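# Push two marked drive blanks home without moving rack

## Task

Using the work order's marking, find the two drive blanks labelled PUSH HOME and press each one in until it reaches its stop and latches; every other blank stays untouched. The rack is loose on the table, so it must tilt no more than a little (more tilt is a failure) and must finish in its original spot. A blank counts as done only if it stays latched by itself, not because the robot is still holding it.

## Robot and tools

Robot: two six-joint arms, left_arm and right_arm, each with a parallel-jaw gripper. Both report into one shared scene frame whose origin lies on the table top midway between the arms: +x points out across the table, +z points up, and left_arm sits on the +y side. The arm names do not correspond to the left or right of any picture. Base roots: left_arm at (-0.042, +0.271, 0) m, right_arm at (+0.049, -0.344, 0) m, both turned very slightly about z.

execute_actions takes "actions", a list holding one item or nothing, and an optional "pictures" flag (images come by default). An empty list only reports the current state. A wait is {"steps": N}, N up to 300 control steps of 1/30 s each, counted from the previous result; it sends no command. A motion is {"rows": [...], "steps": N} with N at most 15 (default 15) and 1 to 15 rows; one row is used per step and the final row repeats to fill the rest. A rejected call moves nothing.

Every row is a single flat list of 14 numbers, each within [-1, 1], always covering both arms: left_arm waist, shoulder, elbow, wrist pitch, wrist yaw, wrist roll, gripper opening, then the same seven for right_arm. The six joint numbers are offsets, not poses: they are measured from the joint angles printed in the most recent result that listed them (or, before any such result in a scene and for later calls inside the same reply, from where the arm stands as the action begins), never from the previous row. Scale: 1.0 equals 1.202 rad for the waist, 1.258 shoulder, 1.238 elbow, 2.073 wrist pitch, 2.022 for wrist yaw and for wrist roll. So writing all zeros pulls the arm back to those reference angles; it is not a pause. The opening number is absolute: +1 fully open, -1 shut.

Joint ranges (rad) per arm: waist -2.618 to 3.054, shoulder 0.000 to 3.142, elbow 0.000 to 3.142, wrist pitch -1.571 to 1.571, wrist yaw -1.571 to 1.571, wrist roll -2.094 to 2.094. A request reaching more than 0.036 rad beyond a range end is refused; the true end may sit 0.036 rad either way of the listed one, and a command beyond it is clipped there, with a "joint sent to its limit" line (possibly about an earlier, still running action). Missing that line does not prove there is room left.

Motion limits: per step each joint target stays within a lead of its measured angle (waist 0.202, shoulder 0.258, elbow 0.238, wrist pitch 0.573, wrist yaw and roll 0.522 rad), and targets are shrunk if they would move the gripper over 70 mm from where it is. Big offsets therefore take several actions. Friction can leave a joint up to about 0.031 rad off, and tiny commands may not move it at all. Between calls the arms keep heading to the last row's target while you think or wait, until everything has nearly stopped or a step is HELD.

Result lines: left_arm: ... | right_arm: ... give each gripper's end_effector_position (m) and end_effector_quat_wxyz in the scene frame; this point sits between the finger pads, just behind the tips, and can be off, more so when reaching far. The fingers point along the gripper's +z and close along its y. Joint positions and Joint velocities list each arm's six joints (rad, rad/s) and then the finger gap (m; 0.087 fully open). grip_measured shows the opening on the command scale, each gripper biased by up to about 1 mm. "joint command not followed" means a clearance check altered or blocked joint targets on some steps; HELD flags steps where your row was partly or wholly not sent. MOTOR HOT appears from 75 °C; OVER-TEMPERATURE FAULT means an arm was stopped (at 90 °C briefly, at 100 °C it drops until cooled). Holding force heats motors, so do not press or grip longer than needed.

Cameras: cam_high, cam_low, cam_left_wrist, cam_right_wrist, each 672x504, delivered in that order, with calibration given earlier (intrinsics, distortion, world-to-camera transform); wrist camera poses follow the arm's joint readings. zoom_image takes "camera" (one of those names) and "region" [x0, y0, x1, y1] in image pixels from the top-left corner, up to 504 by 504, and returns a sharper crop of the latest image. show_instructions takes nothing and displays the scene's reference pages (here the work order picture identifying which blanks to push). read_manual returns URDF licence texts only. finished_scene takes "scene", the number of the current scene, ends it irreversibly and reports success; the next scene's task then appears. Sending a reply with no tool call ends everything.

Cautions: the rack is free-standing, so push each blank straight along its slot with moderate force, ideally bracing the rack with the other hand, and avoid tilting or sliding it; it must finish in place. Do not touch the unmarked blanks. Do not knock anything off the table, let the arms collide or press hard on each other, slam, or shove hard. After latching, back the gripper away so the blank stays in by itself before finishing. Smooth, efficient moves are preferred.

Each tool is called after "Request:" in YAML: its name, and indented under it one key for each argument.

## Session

Request:
show_instructions:

Request:
execute_actions:
  actions: []

Reference images for this scene: work order.

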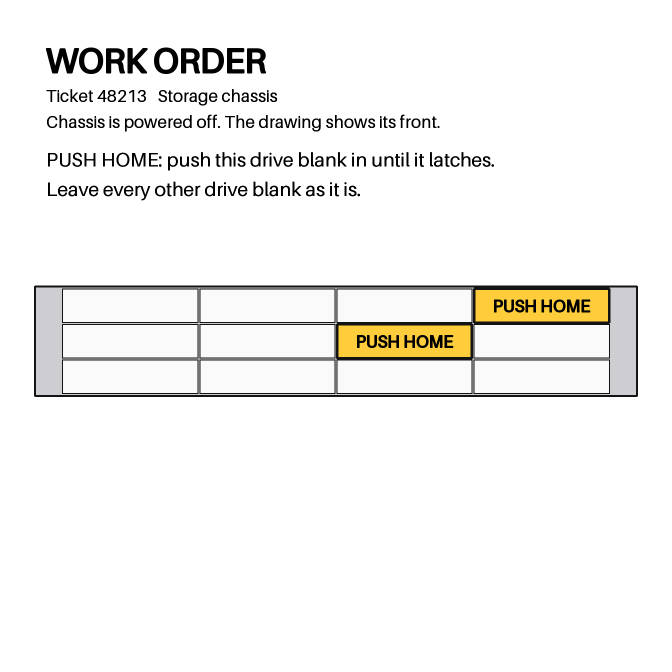

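Scene clock: 0.00 s of 4500.00 s.
left_arm: end_effector_position=(+0.2633, +0.1980, +0.2396) grip_measured=+0.985 end_effector_quat_wxyz=(+0.274, +0.802, +0.491, +0.202) | right_arm: end_effector_position=(+0.3476, -0.4624, +0.1101) grip_measured=+0.982 end_effector_quat_wxyz=(+0.194, +0.009, +0.978, +0.080)
Joint positions: left_arm=[-0.334  1.131  1.199 -0.944  0.021  1.682  0.087] | right_arm=[-0.477  1.631  1.312 -0.972 -0.322 -0.434  0.087]
Joint velocities: left_arm=[ 0.007 -0.007 -0.017  0.007 -0.139  0.007 -0.001] | right_arm=[ 0.007  0.002 -0.002  0.022 -0.022  0.007 -0.   ]
Motor temperatures (°C, as the motors report them): left_arm=[20 25 29 22 19 19] | right_arm=[21 24 23 28 19 20]
camera_calibration (this result's frames):
cam_left_wrist: T_world_to_cam=[[-0.680537, 0.350214, -0.643599, 0.263142], [-0.168676, 0.779904, 0.602742, -0.227305], [0.713035, 0.518748, -0.471681, -0.0379482], [0, 0, 0, 1]] pos_world=[0.167795, 0.104806, 0.288465]
cam_right_wrist: T_world_to_cam=[[0.0122588, -0.988324, -0.151876, -0.44705], [-0.884536, -0.0815506, 0.459289, 0.243847], [-0.466312, 0.128709, -0.875207, 0.460576], [0, 0, 0, 1]] pos_world=[0.435944, -0.481225, 0.223207]

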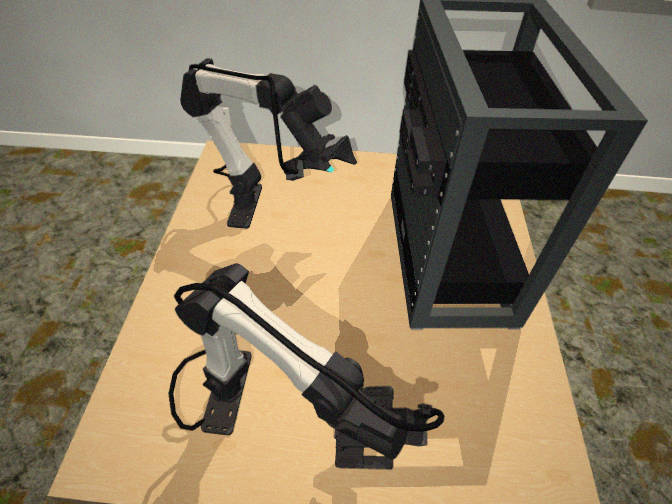

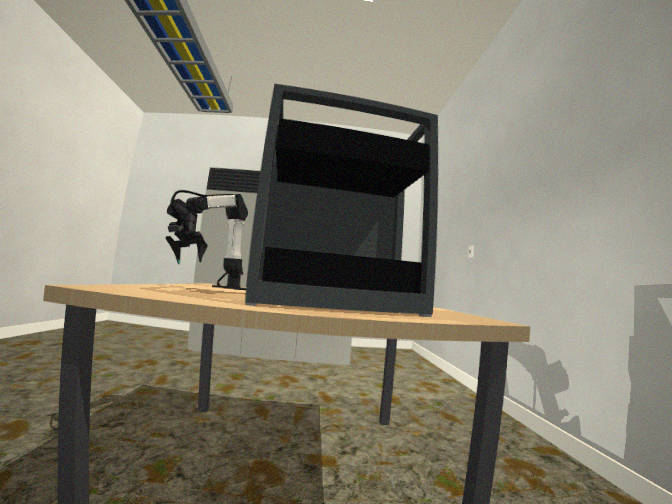

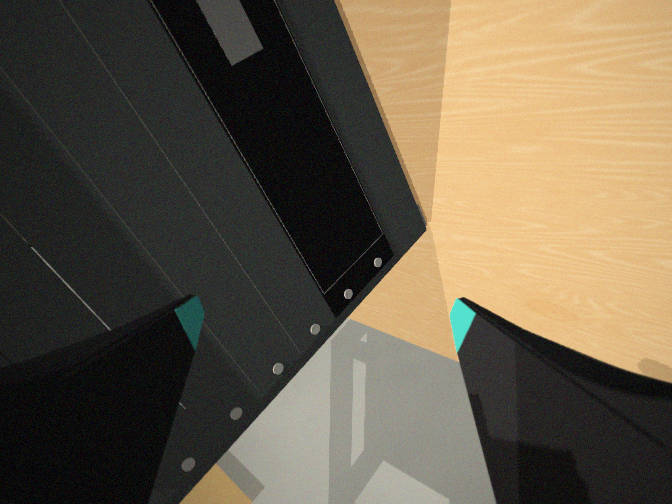

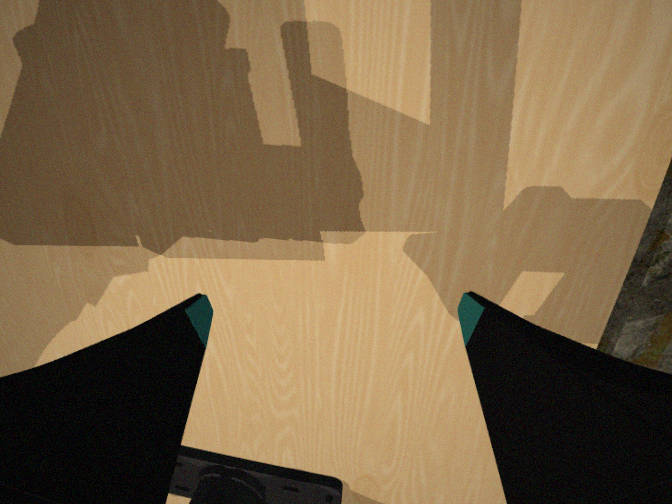

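Request:
zoom_image:
  camera: "cam_high"
  region: [385, 40, 485, 210]

Region (385, 40, 485, 210) of cam_high's 672x504 image, scaled by 2.965, with more detail than that image has; it fills the left 296 columns of this view, and the rest is white.

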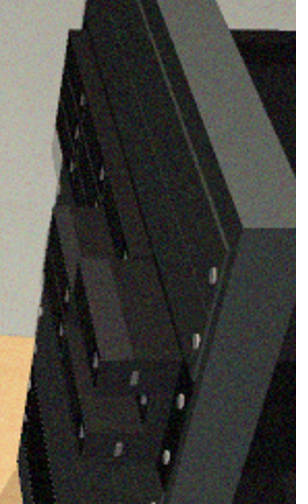

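Request:
execute_actions:
  actions:
    - {"rows":[[0.02,0,0.01,0.02,0.04,-0.04,1,0,-0.03,0.01,0.01,0.02,0.01,0.8],[0.06,0,0.02,0.05,0.09,-0.09,1,0.02,-0.07,0.03,0.03,0.05,0.02,0.6],[0.11,0,0.035,0.08,0.14,-0.15,1,0.06,-0.12,0.05,0.05,0.08,0.04,0.4],[0.17,0,0.05,0.11,0.2,-0.21,1,0.12,-0.17,0.07,0.07,0.11,0.055,0.2],[0.23,0,0.065,0.14,0.26,-0.27,1,0.19,-0.22,0.09,0.1,0.14,0.07,0],[0.29,0,0.08,0.175,0.32,-0.33,1,0.27,-0.27,0.11,0.12,0.18,0.085,-0.2],[0.35,0,0.095,0.21,0.38,-0.39,1,0.35,-0.32,0.13,0.15,0.21,0.1,-0.4],[0.41,0,0.11,0.245,0.44,-0.45,1,0.43,-0.36,0.15,0.17,0.25,0.115,-0.6],[0.47,0,0.125,0.28,0.5,-0.51,1,0.52,-0.4,0.17,0.2,0.28,0.13,-0.8],[0.53,0,0.14,0.315,0.56,-0.57,1,0.61,-0.43,0.19,0.22,0.32,0.145,-1],[0.59,0,0.155,0.35,0.61,-0.63,1,0.7,-0.46,0.2,0.25,0.35,0.16,-1],[0.65,0,0.17,0.38,0.66,-0.69,1,0.79,-0.48,0.21,0.27,0.38,0.175,-1],[0.7,0,0.18,0.41,0.7,-0.75,1,0.87,-0.49,0.22,0.29,0.41,0.19,-1],[0.75,0,0.19,0.435,0.73,-0.8,1,0.94,-0.5,0.23,0.31,0.44,0.205,-1],[0.79,0,0.2,0.455,0.748,-0.836,1,1.0,-0.5,0.233,0.32,0.46,0.218,-1]],"steps":15}
  pictures: false

Request:
execute_actions:
  actions:
    - {"steps":20}
  pictures: false

Scene clock: 32.70 s of 4500.00 s.
left_arm: end_effector_position=(+0.2994, +0.2741, +0.4261) grip_measured=+0.985 end_effector_quat_wxyz=(+0.695, +0.407, +0.593, -0.006) | right_arm: end_effector_position=(+0.4011, -0.4106, +0.3568) grip_measured=-1.000 end_effector_quat_wxyz=(+0.543, -0.025, +0.828, -0.139)
Joint positions: left_arm=[ 0.446  1.131  1.382 -0.318  1.035  0.651  0.087] | right_arm=[-0.088  1.203  1.491 -0.672  0.103 -0.24   0.   ]
Joint velocities: left_arm=[ 1.873 -0.012  0.476  1.78   2.498 -2.498  0.   ] | right_arm=[ 0.808 -0.789  0.364  0.857  1.136  0.535  0.   ]
Motor temperatures (°C, as the motors report them): left_arm=[20 24 31 24 19 19] | right_arm=[21 28 26 28 19 20]
Steps of this call (steps 1 to 90: nothing new was sent; then 29.20 s passed at rest; steps 91 to 105: all 15 steps of this action). Readings (joint positions):
91: left_arm=[-0.331 1.131 1.199 -0.943 0.031 1.673] | right_arm=[-0.477 1.630 1.312 -0.971 -0.317 -0.432]
92: left_arm=[-0.319 1.131 1.199 -0.935 0.060 1.647] | right_arm=[-0.476 1.622 1.312 -0.968 -0.302 -0.426]
94: left_arm=[-0.244 1.131 1.204 -0.892 0.165 1.543] | right_arm=[-0.447 1.575 1.319 -0.948 -0.243 -0.400]
98: left_arm=[0.024 1.131 1.263 -0.717 0.481 1.213] | right_arm=[-0.300 1.427 1.378 -0.870 -0.136 -0.351]
105: the state above

Scene clock: 33.37 s of 4500.00 s.
left_arm: end_effector_position=(+0.2343, +0.2444, +0.4650) grip_measured=+0.985 end_effector_quat_wxyz=(+0.675, +0.403, +0.575, -0.226) | right_arm: end_effector_position=(+0.3182, -0.2465, +0.5425) grip_measured=-1.000 end_effector_quat_wxyz=(+0.777, +0.019, +0.622, +0.093)
Joint positions: left_arm=[ 0.608  1.131  1.432 -0.025  1.519  0.012  0.087] | right_arm=[ 0.715  1.     1.598 -0.324  0.587 -0.005  0.   ]
Joint velocities: left_arm=[-0.002 -0.002 -0.007  0.022 -0.007 -0.11  -0.001] | right_arm=[ 0.022 -0.012 -0.002  0.051  0.066 -0.051  0.   ]
Motor temperatures (°C, as the motors report them): left_arm=[20 24 31 24 19 19] | right_arm=[21 28 26 28 19 20]
Steps of this call (steps 1 to 20: the robot went on to your last target). Readings (joint positions):
1: left_arm=[0.511 1.131 1.398 -0.259 1.125 0.555] | right_arm=[-0.058 1.176 1.504 -0.642 0.143 -0.220]
2: left_arm=[0.564 1.131 1.412 -0.207 1.203 0.457] | right_arm=[-0.025 1.150 1.517 -0.611 0.186 -0.200]
4: left_arm=[0.606 1.131 1.429 -0.129 1.317 0.294] | right_arm=[0.054 1.103 1.540 -0.548 0.273 -0.159]
8: left_arm=[0.608 1.131 1.432 -0.062 1.441 0.122] | right_arm=[0.308 1.028 1.581 -0.417 0.451 -0.073]
20: the state above

Request:
execute_actions:
  actions:
    - {"rows":[[0.012,0.02,0.01,0,0.005,0,1,0.02,0.005,0.01,0,0.01,0,-1],[0.012,0.05,0.025,0.005,0.005,0,1,0.045,0.015,0.02,0,0.01,0,-1],[0.012,0.09,0.045,0.01,0.005,0,1,0.07,0.03,0.03,0.005,0.01,0,-1],[0.012,0.135,0.065,0.017,0.005,0,1,0.095,0.05,0.042,0.008,0.01,0,-1],[0.012,0.18,0.085,0.024,0.005,0,1,0.12,0.075,0.056,0.011,0.01,0,-1],[0.012,0.225,0.105,0.031,0.005,0,1,0.142,0.1,0.07,0.014,0.01,0,-1],[0.012,0.27,0.125,0.038,0.005,0,1,0.162,0.125,0.085,0.017,0.01,0,-1],[0.012,0.315,0.145,0.045,0.005,0,1,0.18,0.15,0.1,0.02,0.01,0,-1],[0.012,0.36,0.165,0.052,0.005,0,1,0.193,0.175,0.115,0.023,0.01,0,-1],[0.012,0.4,0.185,0.059,0.005,0,1,0.202,0.2,0.13,0.026,0.01,0,-1],[0.012,0.44,0.203,0.065,0.005,0,1,0.208,0.225,0.145,0.028,0.01,0,-1],[0.012,0.48,0.22,0.07,0.005,0,1,0.21,0.25,0.16,0.03,0.01,0,-1],[0.012,0.515,0.235,0.075,0.005,0,1,0.21,0.275,0.173,0.032,0.01,0,-1],[0.012,0.54,0.246,0.079,0.005,0,1,0.21,0.297,0.185,0.034,0.01,0,-1],[0.012,0.559,0.252,0.079,0.005,0,1,0.21,0.314,0.193,0.034,0.01,0,-1]],"steps":15}
  pictures: false

Request:
execute_actions:
  actions:
    - {"steps":20}

Scene clock: 44.53 s of 4500.00 s.
left_arm: end_effector_position=(+0.3940, +0.3532, +0.3645) grip_measured=+0.985 end_effector_quat_wxyz=(+0.629, +0.316, +0.633, -0.322) | right_arm: end_effector_position=(+0.3498, -0.1031, +0.5344) grip_measured=-1.000 end_effector_quat_wxyz=(+0.743, -0.068, +0.645, +0.164)
Joint positions: left_arm=[0.613 1.789 1.692 0.083 1.529 0.005 0.087] | right_arm=[ 0.959  1.334  1.798 -0.272  0.607  0.001  0.   ]
Joint velocities: left_arm=[ 0.017  1.184  0.237  0.11  -0.095  0.022 -0.   ] | right_arm=[ 0.017  0.916  0.325  0.007 -0.007  0.022  0.   ]
Motor temperatures (°C, as the motors report them): left_arm=[20 24 32 24 19 19] | right_arm=[21 26 26 30 19 20]
Steps of this call (steps 1 to 30: the robot went on to your last target; steps 31 to 90: nothing new was sent; then 7.67 s passed at rest; steps 91 to 105: all 15 steps of this action). Readings (joint positions):
91: left_arm=[0.608 1.131 1.432 -0.023 1.524 0.004] | right_arm=[0.718 1.000 1.598 -0.323 0.601 0.001]
92: left_arm=[0.608 1.137 1.434 -0.023 1.526 0.004] | right_arm=[0.729 1.000 1.598 -0.323 0.602 0.001]
94: left_arm=[0.608 1.181 1.465 -0.016 1.531 0.005] | right_arm=[0.774 1.010 1.611 -0.323 0.605 0.001]
98: left_arm=[0.608 1.385 1.569 0.030 1.534 0.005] | right_arm=[0.884 1.095 1.685 -0.302 0.607 0.001]
105: the state above

Scene clock: 45.20 s of 4500.00 s.
left_arm: end_effector_position=(+0.4074, +0.3628, +0.3549) grip_measured=+0.985 end_effector_quat_wxyz=(+0.632, +0.317, +0.632, -0.318) | right_arm: end_effector_position=(+0.3655, -0.0814, +0.5182) grip_measured=-1.000 end_effector_quat_wxyz=(+0.733, -0.080, +0.658, +0.153)
Joint positions: left_arm=[0.614 1.845 1.722 0.118 1.525 0.005 0.087] | right_arm=[ 0.96   1.406  1.819 -0.265  0.607  0.001  0.   ]
Joint velocities: left_arm=[-0.007 -0.017 -0.007  0.007  0.037 -0.007  0.   ] | right_arm=[ 0.007  0.012 -0.002 -0.022  0.066 -0.007  0.   ]
Motor temperatures (°C, as the motors report them): left_arm=[20 24 32 24 19 19] | right_arm=[21 26 26 30 19 20]
Steps of this call (steps 1 to 20: the robot went on to your last target). Readings (joint positions):
1: left_arm=[0.613 1.824 1.696 0.084 1.527 0.005] | right_arm=[0.960 1.361 1.806 -0.271 0.607 0.001]
2: left_arm=[0.614 1.848 1.696 0.084 1.526 0.005] | right_arm=[0.960 1.381 1.807 -0.271 0.607 0.001]
4: left_arm=[0.614 1.869 1.696 0.084 1.525 0.005] | right_arm=[0.960 1.403 1.807 -0.272 0.607 0.001]
8: left_arm=[0.614 1.860 1.711 0.098 1.525 0.005] | right_arm=[0.960 1.406 1.814 -0.270 0.607 0.001]
20: the state above
camera_calibration (this result's frames):
cam_left_wrist: T_world_to_cam=[[-0.798536, -0.601619, 0.0198644, 0.535573], [-0.462742, 0.592429, -0.659468, 0.23477], [0.38498, -0.535801, -0.75147, 0.443723], [0, 0, 0, 1]] pos_world=[0.365488, 0.420874, 0.477629]
cam_right_wrist: T_world_to_cam=[[0.321479, -0.94331, -0.0825631, -0.15407], [-0.668041, -0.164142, -0.725795, 0.631578], [0.671098, 0.288483, -0.682938, 0.274639], [0, 0, 0, 1]] pos_world=[0.287141, -0.120896, 0.633237]

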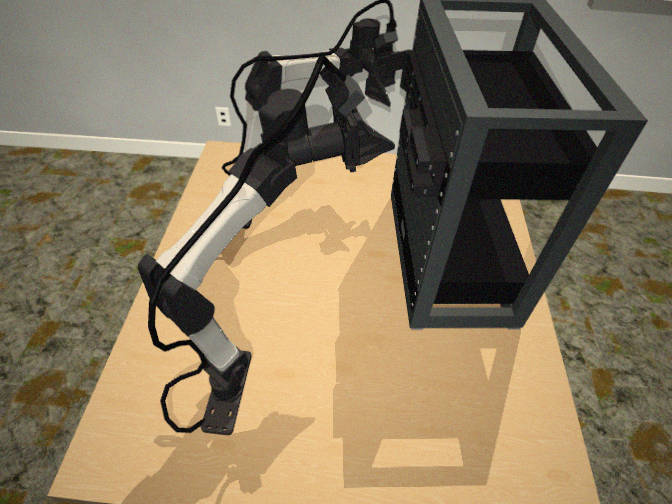

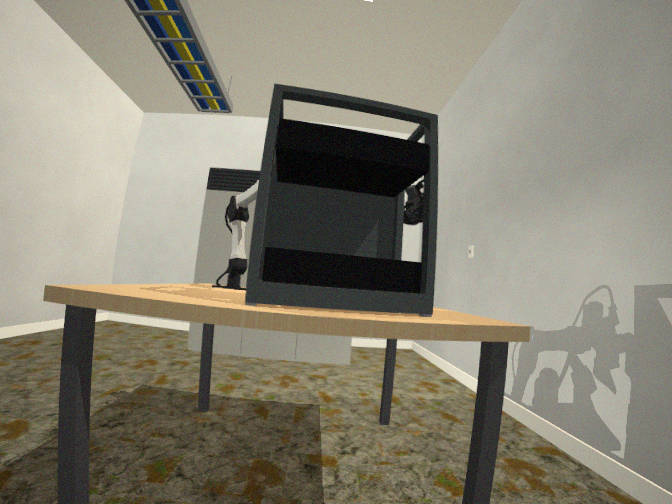

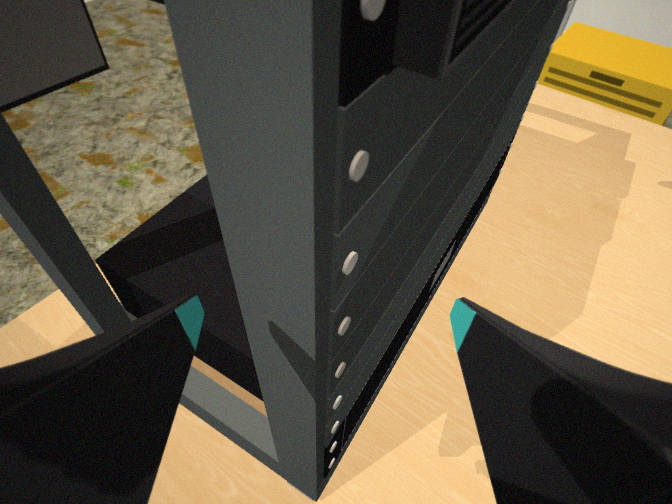

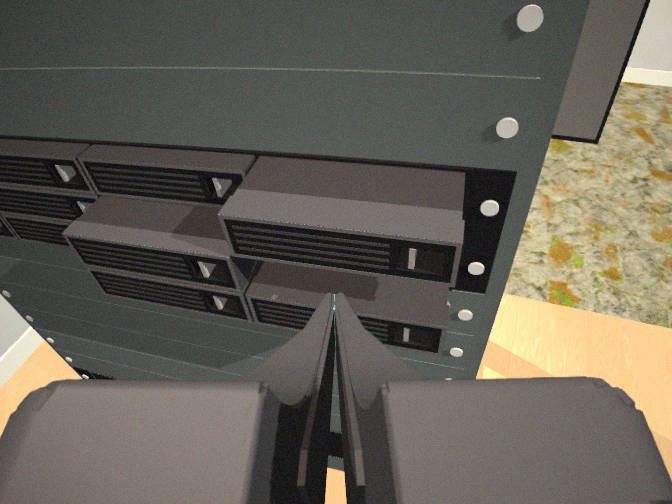

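Request:
execute_actions:
  actions:
    - {"rows":[[0,0.018,0.02,0,-0.008,0,1,-0.003,0.015,0.012,0.005,0,0,-1],[0,0.022,0.025,0,-0.014,0,1,-0.005,0.021,0.016,0.007,0,0,-1],[-0.008,0.026,0.03,0,-0.02,0,1,-0.007,0.027,0.02,0.009,0,0,-1],[-0.017,0.03,0.035,0,-0.026,0,1,-0.01,0.033,0.024,0.011,-0.003,0,-1],[-0.026,0.034,0.04,0,-0.031,0,1,-0.012,0.039,0.028,0.013,-0.003,0,-1],[-0.035,0.038,0.045,0,-0.036,0,1,-0.015,0.045,0.032,0.015,-0.003,0,-1],[-0.044,0.042,0.05,0,-0.041,0,1,-0.017,0.051,0.036,0.017,-0.006,0,-1],[-0.053,0.045,0.055,0,-0.046,0,1,-0.02,0.057,0.04,0.019,-0.006,0,-1],[-0.062,0.048,0.059,0,-0.051,0,1,-0.022,0.063,0.043,0.021,-0.006,0,-1],[-0.071,0.048,0.059,0,-0.056,0,1,-0.024,0.069,0.046,0.022,-0.006,0,-1],[-0.08,0.048,0.059,0,-0.061,0,1,-0.026,0.075,0.049,0.023,-0.006,0,-1],[-0.09,0.048,0.059,0,-0.066,0,1,-0.028,0.081,0.052,0.024,-0.006,0,-1],[-0.1,0.048,0.059,0,-0.07,0,1,-0.03,0.087,0.055,0.025,-0.006,0,-1],[-0.11,0.048,0.059,0,-0.074,0,1,-0.032,0.092,0.058,0.026,-0.006,0,-1],[-0.12,0.048,0.059,0,-0.077,0,1,-0.033,0.097,0.061,0.027,-0.006,0,-1]],"steps":15}
  pictures: false

Request:
execute_actions:
  actions:
    - {"steps":15}

Scene clock: 72.73 s of 4500.00 s.
left_arm: end_effector_position=(+0.4427, +0.3274, +0.3483) grip_measured=+0.985 end_effector_quat_wxyz=(+0.630, +0.316, +0.633, -0.321) | right_arm: end_effector_position=(+0.3905, -0.0663, +0.5111) grip_measured=-1.000 end_effector_quat_wxyz=(+0.733, -0.074, +0.661, +0.142)
Joint positions: left_arm=[0.499 1.896 1.766 0.118 1.413 0.005 0.087] | right_arm=[ 0.932  1.496  1.869 -0.233  0.603  0.001  0.   ]
Joint velocities: left_arm=[-0.33  -0.017  0.032 -0.007 -0.212  0.007  0.001] | right_arm=[-0.046  0.227  0.066  0.081 -0.095  0.022  0.   ]
Motor temperatures (°C, as the motors report them): left_arm=[20 29 34 24 19 19] | right_arm=[21 27 27 32 19 20]
Steps of this call (steps 1 to 15: the robot went on to your last target; steps 16 to 90: nothing new was sent; then 24.03 s passed at rest; steps 91 to 105: all 15 steps of this action). Readings (joint positions):
91: left_arm=[0.614 1.846 1.722 0.118 1.524 0.005] | right_arm=[0.960 1.406 1.819 -0.265 0.607 0.001]
92: left_arm=[0.614 1.847 1.722 0.118 1.522 0.005] | right_arm=[0.960 1.406 1.819 -0.265 0.607 0.001]
94: left_arm=[0.613 1.857 1.729 0.118 1.511 0.005] | right_arm=[0.960 1.411 1.824 -0.264 0.607 0.001]
98: left_arm=[0.588 1.882 1.752 0.118 1.478 0.005] | right_arm=[0.951 1.438 1.845 -0.250 0.606 0.001]
105: the state above

Scene clock: 73.23 s of 4500.00 s.
left_arm: end_effector_position=(+0.4489, +0.3165, +0.3488) grip_measured=+0.985 end_effector_quat_wxyz=(+0.630, +0.315, +0.634, -0.319) | right_arm: end_effector_position=(+0.3954, -0.0620, +0.5071) grip_measured=-1.000 end_effector_quat_wxyz=(+0.732, -0.075, +0.663, +0.140)
Joint positions: left_arm=[0.47  1.896 1.767 0.118 1.38  0.005 0.087] | right_arm=[ 0.929  1.514  1.872 -0.225  0.602  0.001  0.   ]
Joint velocities: left_arm=[ 0.002  0.017 -0.002 -0.066 -0.007  0.007  0.001] | right_arm=[ 0.007 -0.027  0.012 -0.037  0.022 -0.007  0.   ]
Motor temperatures (°C, as the motors report them): left_arm=[20 29 34 24 19 19] | right_arm=[21 27 27 32 19 20]
Steps of this call (steps 1 to 15: the robot went on to your last target). Readings (joint positions):
1: left_arm=[0.488 1.896 1.767 0.118 1.406 0.005] | right_arm=[0.931 1.503 1.872 -0.232 0.603 0.001]
2: left_arm=[0.479 1.896 1.767 0.118 1.401 0.005] | right_arm=[0.929 1.508 1.872 -0.231 0.603 0.001]
4: left_arm=[0.470 1.896 1.767 0.118 1.394 0.005] | right_arm=[0.929 1.513 1.872 -0.231 0.603 0.001]
8: left_arm=[0.470 1.896 1.767 0.118 1.385 0.005] | right_arm=[0.929 1.514 1.872 -0.227 0.602 0.001]
15: the state above
camera_calibration (this result's frames):
cam_left_wrist: T_world_to_cam=[[-0.797963, -0.602188, 0.0249959, 0.539138], [-0.466638, 0.591032, -0.657974, 0.279079], [0.381451, -0.536703, -0.752625, 0.400678], [0, 0, 0, 1]] pos_world=[0.407601, 0.374763, 0.471711]
cam_right_wrist: T_world_to_cam=[[0.296222, -0.952248, -0.0740016, -0.141152], [-0.677971, -0.155061, -0.718548, 0.647487], [0.672761, 0.263021, -0.691529, 0.243539], [0, 0, 0, 1]] pos_world=[0.316947, -0.0980671, 0.623219]

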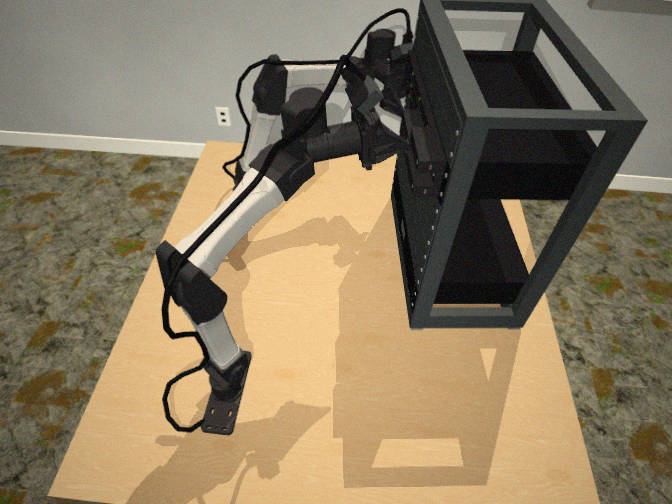

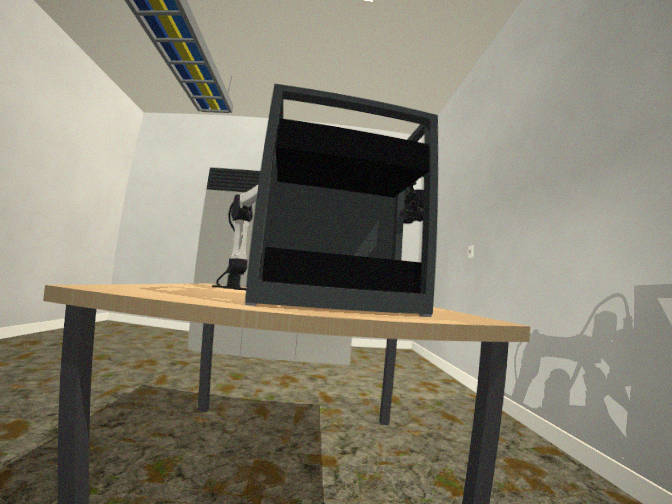

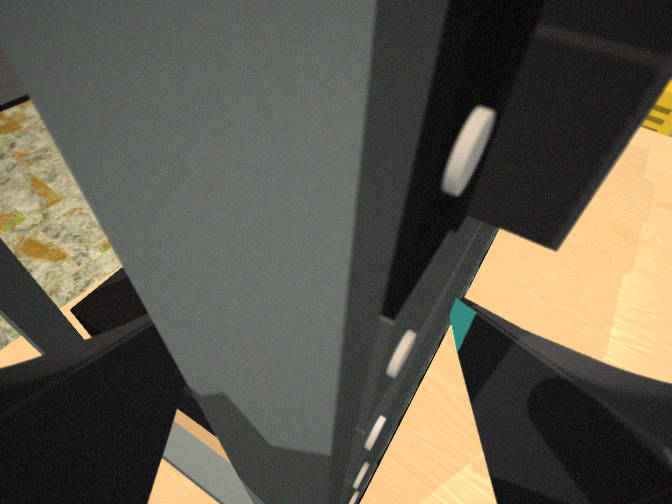

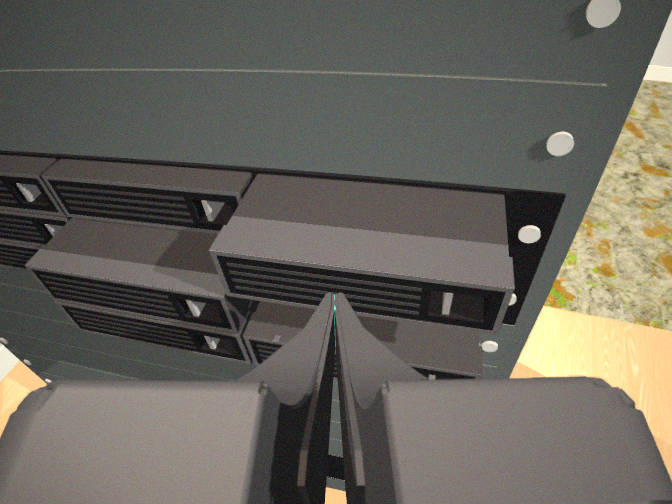

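Request:
execute_actions:
  actions:
    - {"rows":[[0,0,0.02,0,0,0,0.95,0,0.008,0.018,0.008,0,0,-1],[0,0,0.02,0,0,0,0.92,0,0.008,0.022,0.009,0,0,-1],[0,0,0.02,0,0,0,0.89,0,0.008,0.026,0.01,0,0,-1],[0,0,0.02,0,0,0,0.86,0,0.008,0.029,0.01,0,0,-1],[0,0,0.02,0,0,0,0.83,-0.003,0.01,0.031,0.01,0,0,-1],[0,0,0.02,0,0,0,0.8,-0.006,0.012,0.033,0.01,0,0,-1],[0,0,0.02,0,0,0,0.77,-0.008,0.014,0.035,0.01,0,0,-1],[0,0,0.02,0,0,0,0.74,-0.01,0.016,0.036,0.01,0,0,-1],[0,0,0.02,0,0,0,0.72,-0.012,0.018,0.037,0.01,0,0,-1],[0,0,0.02,0,0,0,0.7,-0.014,0.02,0.038,0.01,0,0,-1],[0,0,0.02,0,0,0,0.68,-0.016,0.022,0.039,0.01,0,0,-1],[0,0,0.02,0,0,0,0.66,-0.018,0.024,0.04,0.01,0,0,-1],[0,0,0.02,0,0,0,0.64,-0.019,0.026,0.041,0.01,0,0,-1],[0,0,0.02,0,0,0,0.62,-0.02,0.027,0.042,0.01,0,0,-1],[0,0,0.02,0,0,0,0.6,-0.021,0.028,0.043,0.01,0,0,-1]],"steps":15}
  pictures: false

Request:
execute_actions:
  actions:
    - {"steps":10}

Scene clock: 88.23 s of 4500.00 s.
left_arm: end_effector_position=(+0.4460, +0.3144, +0.3489) grip_measured=+0.610 end_effector_quat_wxyz=(+0.627, +0.322, +0.630, -0.325) | right_arm: end_effector_position=(+0.3973, -0.0694, +0.5222) grip_measured=-1.000 end_effector_quat_wxyz=(+0.742, -0.060, +0.652, +0.144)
Joint positions: left_arm=[0.47  1.896 1.767 0.118 1.4   0.005 0.07 ] | right_arm=[ 0.915  1.517  1.906 -0.216  0.602  0.001  0.   ]
Joint velocities: left_arm=[-0.012  0.012  0.017 -0.095  0.051 -0.051 -0.017] | right_arm=[-0.056  0.066  0.085 -0.022  0.022 -0.051  0.   ]
Motor temperatures (°C, as the motors report them): left_arm=[20 30 36 24 19 19] | right_arm=[21 27 28 32 19 20]
Steps of this call (steps 1 to 15: the robot went on to your last target; steps 16 to 90: nothing new was sent; then 11.50 s passed at rest; steps 91 to 105: all 15 steps of this action). Readings (joint positions):
91: left_arm=[0.470 1.896 1.767 0.118 1.379 0.005] | right_arm=[0.929 1.514 1.872 -0.224 0.602 0.001]
92: left_arm=[0.470 1.896 1.767 0.118 1.379 0.005] | right_arm=[0.929 1.514 1.872 -0.224 0.602 0.001]
94: left_arm=[0.470 1.896 1.767 0.118 1.379 0.005] | right_arm=[0.929 1.514 1.877 -0.224 0.602 0.001]
98: left_arm=[0.470 1.896 1.767 0.118 1.385 0.005] | right_arm=[0.929 1.514 1.895 -0.220 0.602 0.001]
105: the state above

Scene clock: 88.57 s of 4500.00 s.
left_arm: end_effector_position=(+0.4458, +0.3143, +0.3489) grip_measured=+0.600 end_effector_quat_wxyz=(+0.627, +0.322, +0.630, -0.326) | right_arm: end_effector_position=(+0.4009, -0.0665, +0.5181) grip_measured=-1.000 end_effector_quat_wxyz=(+0.740, -0.062, +0.655, +0.141)
Joint positions: left_arm=[0.47  1.896 1.767 0.118 1.402 0.005 0.07 ] | right_arm=[ 0.913  1.53   1.908 -0.215  0.602  0.001  0.   ]
Joint velocities: left_arm=[-0.017  0.007 -0.022  0.051  0.022  0.066 -0.   ] | right_arm=[-0.002  0.002 -0.007  0.022 -0.022  0.022  0.   ]
Motor temperatures (°C, as the motors report them): left_arm=[20 30 36 24 19 19] | right_arm=[21 27 28 32 19 20]
Steps of this call (steps 1 to 10: the robot went on to your last target). Readings (joint positions):
1: left_arm=[0.470 1.896 1.767 0.118 1.401 0.005] | right_arm=[0.913 1.520 1.907 -0.215 0.602 0.001]
2: left_arm=[0.470 1.896 1.767 0.118 1.401 0.005] | right_arm=[0.913 1.522 1.908 -0.215 0.602 0.001]
4: left_arm=[0.470 1.896 1.767 0.118 1.401 0.005] | right_arm=[0.913 1.526 1.908 -0.215 0.602 0.001]
8: left_arm=[0.470 1.896 1.767 0.118 1.402 0.005] | right_arm=[0.913 1.530 1.908 -0.215 0.602 0.001]
10: the state above
camera_calibration (this result's frames):
cam_left_wrist: T_world_to_cam=[[-0.810869, -0.584692, 0.0250408, 0.535562], [-0.45361, 0.600893, -0.658154, 0.270155], [0.36977, -0.545035, -0.752467, 0.408447], [0, 0, 0, 1]] pos_world=[0.405783, 0.373423, 0.471736]
cam_right_wrist: T_world_to_cam=[[0.282126, -0.955044, -0.091084, -0.131979], [-0.666662, -0.126888, -0.73448, 0.664046], [0.689903, 0.267939, -0.67249, 0.232207], [0, 0, 0, 1]] pos_world=[0.319729, -0.104003, 0.631864]

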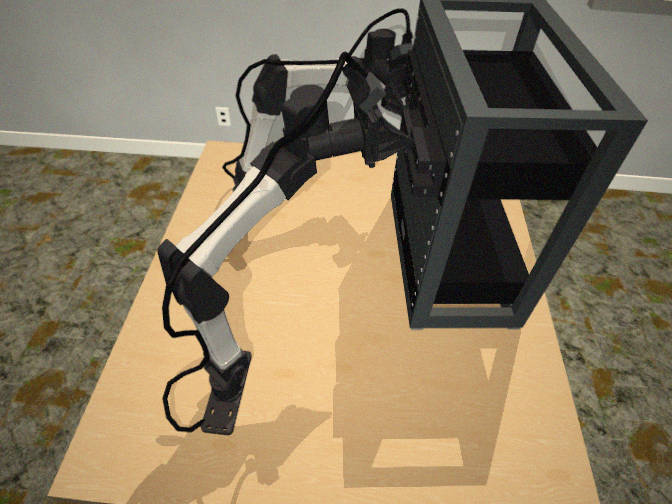

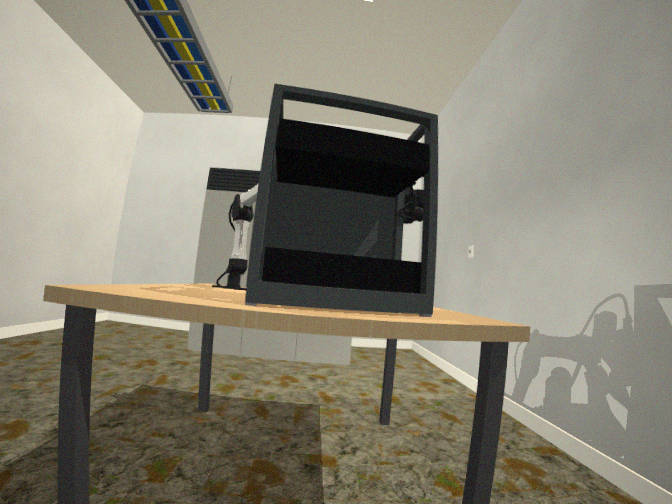

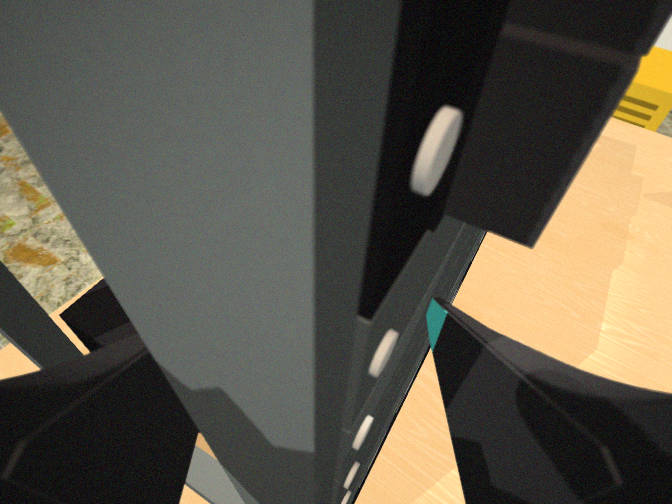

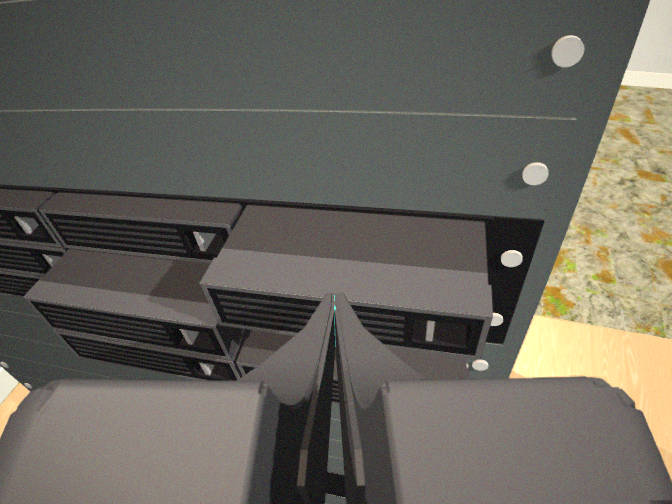

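Request:
execute_actions:
  actions:
    - {"rows":[[0,0,0.02,0,0,0,0.58,0,0.012,0.012,-0.008,0,0,-1],[0,0,0.02,0,0,0,0.56,0,0.012,0.012,-0.014,0,0,-1],[0,0,0.02,0,0,0,0.54,0,0.012,0.012,-0.019,0,0,-1],[0,0,0.02,0,0,0,0.52,0,0.012,0.012,-0.022,0,0,-1],[0,0,0.02,0,0,0,0.5,0,0.012,0.012,-0.022,0,0,-1],[0,0,0.02,0,0,0,0.48,0,0.012,0.012,-0.022,0,0,-1],[0,0,0.02,0,0,0,0.46,0,0.012,0.012,-0.022,0,0,-1],[0,0,0.02,0,0,0,0.45,0,0.012,0.012,-0.022,0,0,-1],[0,0,0.02,0,0,0,0.44,0,0.013,0.012,-0.022,0,0,-1],[0,0,0.02,0,0,0,0.43,-0.004,0.016,0.013,-0.022,0,0,-1],[0,0,0.02,0,0,0,0.42,-0.007,0.019,0.015,-0.022,0,0,-1],[0,0,0.02,0,0,0,0.41,-0.01,0.022,0.017,-0.022,0.003,0,-1],[0,0,0.02,0,0,0,0.4,-0.013,0.025,0.019,-0.022,0.005,0,-1],[0,0,0.02,0,0,0,0.4,-0.016,0.028,0.021,-0.022,0.007,0,-1],[0,0,0.02,0,0,0,0.4,-0.019,0.031,0.023,-0.022,0.008,0,-1]],"steps":15}
  pictures: false

Request:
execute_actions:
  actions:
    - {"steps":10}

Scene clock: 99.63 s of 4500.00 s.
left_arm: end_effector_position=(+0.4454, +0.3139, +0.3489) grip_measured=+0.554 end_effector_quat_wxyz=(+0.626, +0.323, +0.630, -0.327) | right_arm: end_effector_position=(+0.4032, -0.0681, +0.5122) grip_measured=-1.000 end_effector_quat_wxyz=(+0.734, -0.066, +0.663, +0.132)
Joint positions: left_arm=[0.47  1.896 1.767 0.118 1.405 0.005 0.068] | right_arm=[ 0.907  1.534  1.913 -0.242  0.604  0.001  0.   ]
Joint velocities: left_arm=[-0.012  0.017 -0.017 -0.051 -0.037 -0.066  0.   ] | right_arm=[-0.085  0.1    0.125 -0.022  0.022 -0.037  0.   ]
Motor temperatures (°C, as the motors report them): left_arm=[20 31 36 24 19 19] | right_arm=[21 26 29 32 19 20]
Steps of this call (steps 1 to 30: the robot went on to your last target; steps 31 to 90: nothing new was sent; then 7.57 s passed at rest; steps 91 to 105: all 15 steps of this action). Readings (joint positions):
91: left_arm=[0.470 1.896 1.767 0.118 1.404 0.005] | right_arm=[0.913 1.530 1.908 -0.215 0.602 0.001]
92: left_arm=[0.470 1.896 1.767 0.118 1.404 0.005] | right_arm=[0.913 1.530 1.908 -0.216 0.602 0.001]
94: left_arm=[0.470 1.896 1.767 0.118 1.405 0.005] | right_arm=[0.913 1.530 1.908 -0.223 0.602 0.001]
98: left_arm=[0.470 1.896 1.767 0.118 1.405 0.005] | right_arm=[0.913 1.530 1.908 -0.236 0.602 0.001]
105: the state above

Scene clock: 99.97 s of 4500.00 s.
left_arm: end_effector_position=(+0.4454, +0.3139, +0.3489) grip_measured=+0.554 end_effector_quat_wxyz=(+0.626, +0.323, +0.630, -0.327) | right_arm: end_effector_position=(+0.4047, -0.0686, +0.5121) grip_measured=-1.000 end_effector_quat_wxyz=(+0.734, -0.065, +0.664, +0.130)
Joint positions: left_arm=[0.47  1.896 1.767 0.118 1.405 0.005 0.068] | right_arm=[ 0.904  1.539  1.919 -0.245  0.605  0.001  0.   ]
Joint velocities: left_arm=[ 0.002  0.002  0.012 -0.007 -0.11   0.066 -0.001] | right_arm=[ 0.002  0.017 -0.002  0.022 -0.037  0.022  0.   ]
Motor temperatures (°C, as the motors report them): left_arm=[20 31 36 24 19 19] | right_arm=[21 26 29 32 19 20]
Steps of this call (steps 1 to 10: the robot went on to your last target). Readings (joint positions):
1: left_arm=[0.470 1.896 1.767 0.118 1.405 0.005] | right_arm=[0.904 1.538 1.916 -0.242 0.605 0.001]
2: left_arm=[0.470 1.896 1.767 0.118 1.405 0.005] | right_arm=[0.904 1.539 1.918 -0.244 0.605 0.001]
4: left_arm=[0.470 1.896 1.767 0.118 1.405 0.005] | right_arm=[0.904 1.539 1.919 -0.245 0.605 0.001]
8: left_arm=[0.470 1.896 1.767 0.118 1.405 0.005] | right_arm=[0.904 1.539 1.919 -0.245 0.605 0.001]
10: the state above
camera_calibration (this result's frames):
cam_left_wrist: T_world_to_cam=[[-0.81265, -0.582214, 0.0250467, 0.535039], [-0.451764, 0.602254, -0.658179, 0.268907], [0.368117, -0.546184, -0.752445, 0.409533], [0, 0, 0, 1]] pos_world=[0.405526, 0.373238, 0.471739]
cam_right_wrist: T_world_to_cam=[[0.269682, -0.959999, -0.0753235, -0.13894], [-0.681765, -0.135108, -0.718987, 0.659485], [0.68005, 0.245251, -0.69093, 0.238018], [0, 0, 0, 1]] pos_world=[0.32522, -0.102655, 0.628149]

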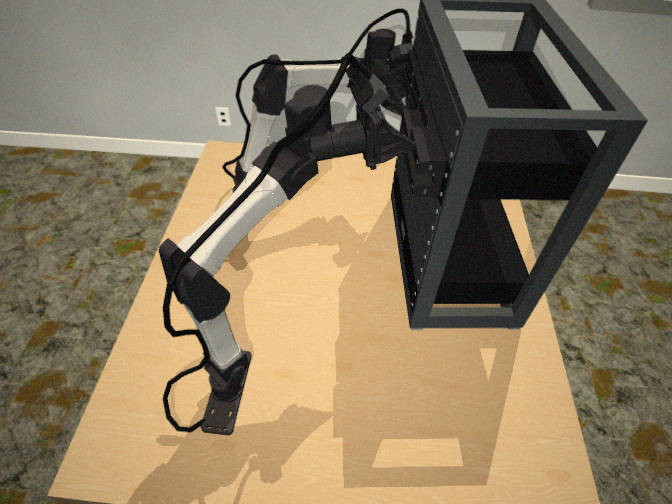

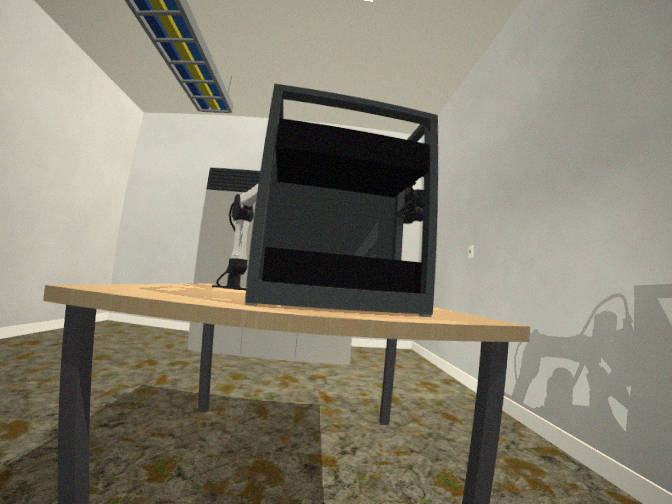

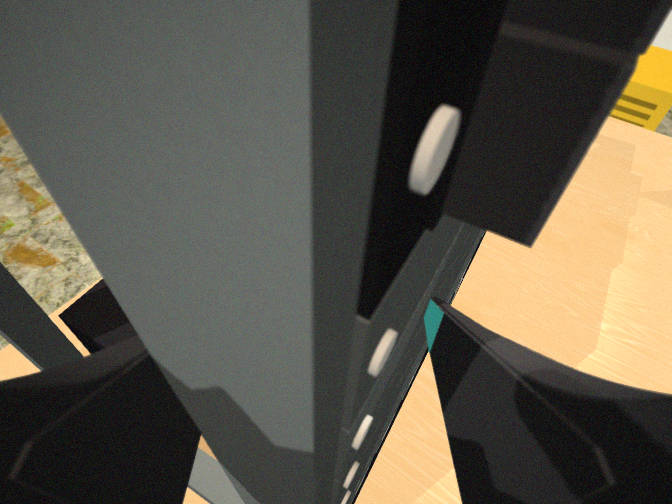

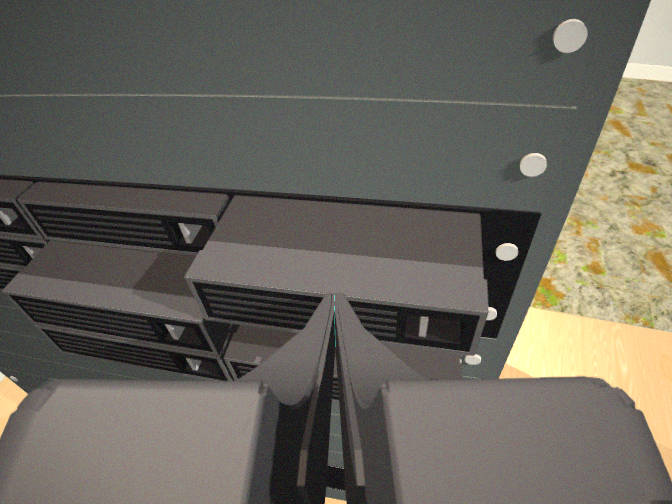

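Request:
execute_actions:
  actions:
    - {"rows":[[0,0,0.02,0,0,0,0.53,-0.014,0.024,0.008,-0.003,0.008,0,-1],[0,0,0.02,0,0,0,0.53,-0.019,0.028,0.007,-0.002,0.011,0,-1],[0,0,0.02,0,0,0,0.53,-0.024,0.032,0.006,-0.001,0.014,0,-1],[0,0,0.02,0,0,0,0.53,-0.029,0.036,0.007,0,0.017,0,-1],[0,0,0.02,0,0,0,0.53,-0.034,0.04,0.01,0,0.019,0,-1],[0,0,0.02,0,0,0,0.53,-0.038,0.046,0.015,0,0.021,0,-1],[0,0,0.02,0,0,0,0.53,-0.042,0.052,0.021,0,0.022,0,-1],[0,0,0.02,0,0,0,0.53,-0.046,0.058,0.027,0,0.022,0,-1],[0,0,0.02,0,0,0,0.53,-0.05,0.064,0.033,0,0.022,0,-1],[0,0,0.02,0,0,0,0.53,-0.054,0.07,0.039,0,0.022,0,-1],[0,0,0.02,0,0,0,0.53,-0.058,0.076,0.045,0,0.022,0,-1],[0,0,0.02,0,0,0,0.53,-0.062,0.082,0.051,0,0.022,0,-1],[0,0,0.02,0,0,0,0.53,-0.066,0.088,0.056,0,0.022,0,-1],[0,0,0.02,0,0,0,0.53,-0.069,0.094,0.061,0,0.022,0,-1],[0,0,0.02,0,0,0,0.53,-0.072,0.1,0.066,0,0.022,0,-1]],"steps":15}
  pictures: false

Request:
execute_actions:
  actions:
    - {"steps":8}

Scene clock: 111.73 s of 4500.00 s.
left_arm: end_effector_position=(+0.4454, +0.3139, +0.3489) grip_measured=+0.554 end_effector_quat_wxyz=(+0.626, +0.323, +0.630, -0.327) | right_arm: end_effector_position=(+0.4283, -0.0670, +0.5115) grip_measured=-1.000 end_effector_quat_wxyz=(+0.737, -0.049, +0.664, +0.120)
Joint positions: left_arm=[0.47  1.896 1.767 0.118 1.405 0.005 0.068] | right_arm=[ 0.865  1.61   1.983 -0.234  0.603  0.009  0.   ]
Joint velocities: left_arm=[-0.002  0.002 -0.002 -0.066 -0.022 -0.007 -0.   ] | right_arm=[-0.115  0.188  0.178  0.037 -0.051 -0.051  0.   ]
Motor temperatures (°C, as the motors report them): left_arm=[20 31 37 24 19 19] | right_arm=[21 26 29 32 19 20]
Steps of this call (steps 1 to 15: the robot went on to your last target; steps 16 to 90: nothing new was sent; then 8.27 s passed at rest; steps 91 to 105: all 15 steps of this action). Readings (joint positions):
91: left_arm=[0.470 1.896 1.767 0.118 1.405 0.005] | right_arm=[0.904 1.539 1.919 -0.245 0.605 0.001]
92: left_arm=[0.470 1.896 1.767 0.118 1.405 0.005] | right_arm=[0.904 1.539 1.919 -0.245 0.605 0.001]
94: left_arm=[0.470 1.896 1.767 0.118 1.405 0.005] | right_arm=[0.903 1.540 1.919 -0.245 0.605 0.001]
98: left_arm=[0.470 1.896 1.767 0.118 1.405 0.005] | right_arm=[0.894 1.554 1.932 -0.244 0.605 0.004]
105: the state above

Scene clock: 112.00 s of 4500.00 s.
left_arm: end_effector_position=(+0.4454, +0.3139, +0.3489) grip_measured=+0.554 end_effector_quat_wxyz=(+0.626, +0.323, +0.630, -0.327) | right_arm: end_effector_position=(+0.4322, -0.0665, +0.5116) grip_measured=-1.000 end_effector_quat_wxyz=(+0.738, -0.047, +0.663, +0.119)
Joint positions: left_arm=[0.47  1.896 1.767 0.118 1.405 0.005 0.068] | right_arm=[ 0.859  1.622  1.993 -0.229  0.602  0.009  0.   ]
Joint velocities: left_arm=[ 0.012 -0.017 -0.007  0.007 -0.022 -0.022  0.   ] | right_arm=[-0.002 -0.007  0.007 -0.051 -0.037  0.051  0.   ]
Motor temperatures (°C, as the motors report them): left_arm=[20 31 37 24 19 19] | right_arm=[21 26 29 32 19 20]
Steps of this call (steps 1 to 8: the robot went on to your last target). Readings (joint positions):
1: left_arm=[0.470 1.896 1.767 0.118 1.405 0.005] | right_arm=[0.862 1.617 1.988 -0.232 0.603 0.009]
2: left_arm=[0.470 1.896 1.767 0.118 1.405 0.005] | right_arm=[0.860 1.621 1.991 -0.229 0.602 0.009]
4: left_arm=[0.470 1.896 1.767 0.118 1.405 0.005] | right_arm=[0.859 1.622 1.993 -0.229 0.602 0.009]
8: the state above
camera_calibration (this result's frames):
cam_left_wrist: T_world_to_cam=[[-0.81265, -0.582214, 0.0250467, 0.535039], [-0.451764, 0.602254, -0.658179, 0.268907], [0.368117, -0.546184, -0.752445, 0.409533], [0, 0, 0, 1]] pos_world=[0.405526, 0.373238, 0.471739]
cam_right_wrist: T_world_to_cam=[[0.230334, -0.969174, -0.08745, -0.121754], [-0.684427, -0.0974652, -0.722538, 0.683614], [0.691742, 0.226278, -0.685778, 0.209516], [0, 0, 0, 1]] pos_world=[0.350997, -0.0987814, 0.626971]

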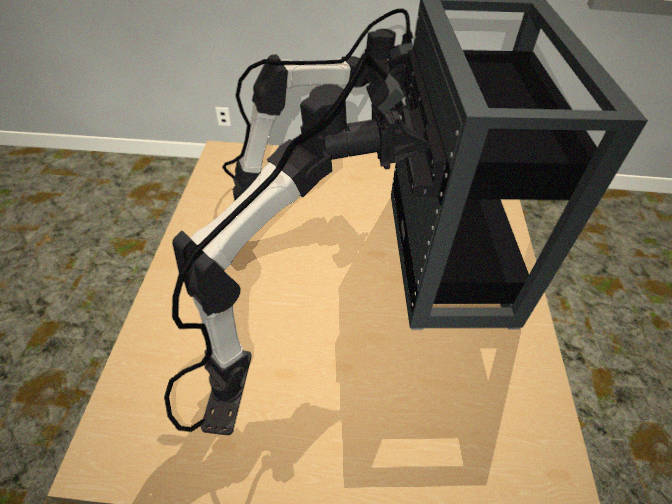

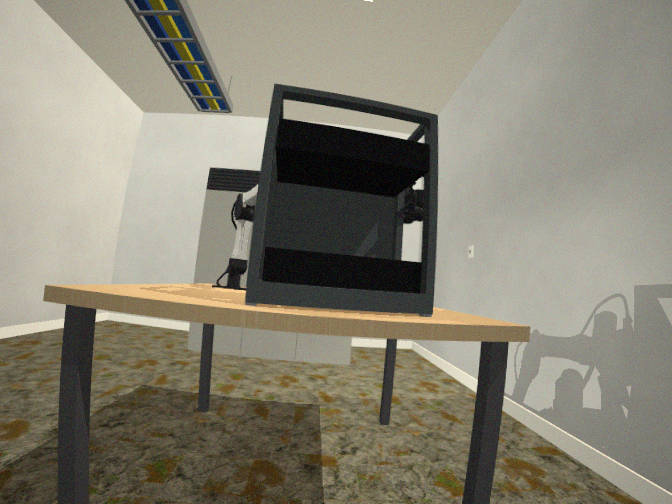

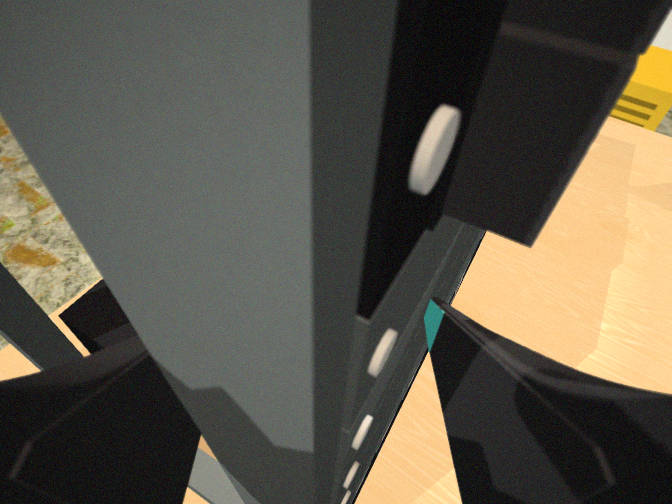

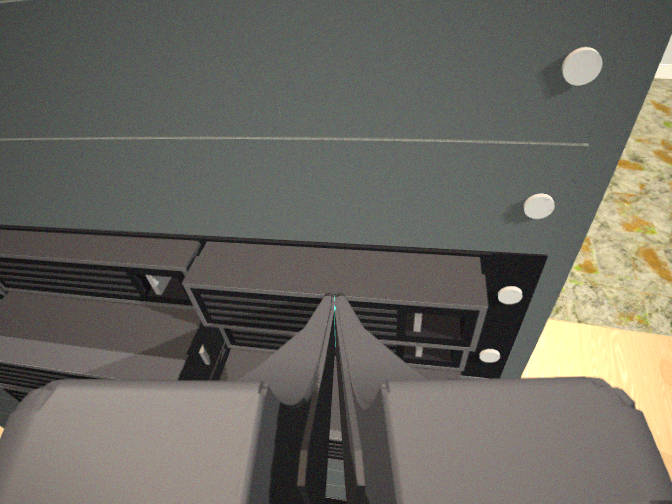

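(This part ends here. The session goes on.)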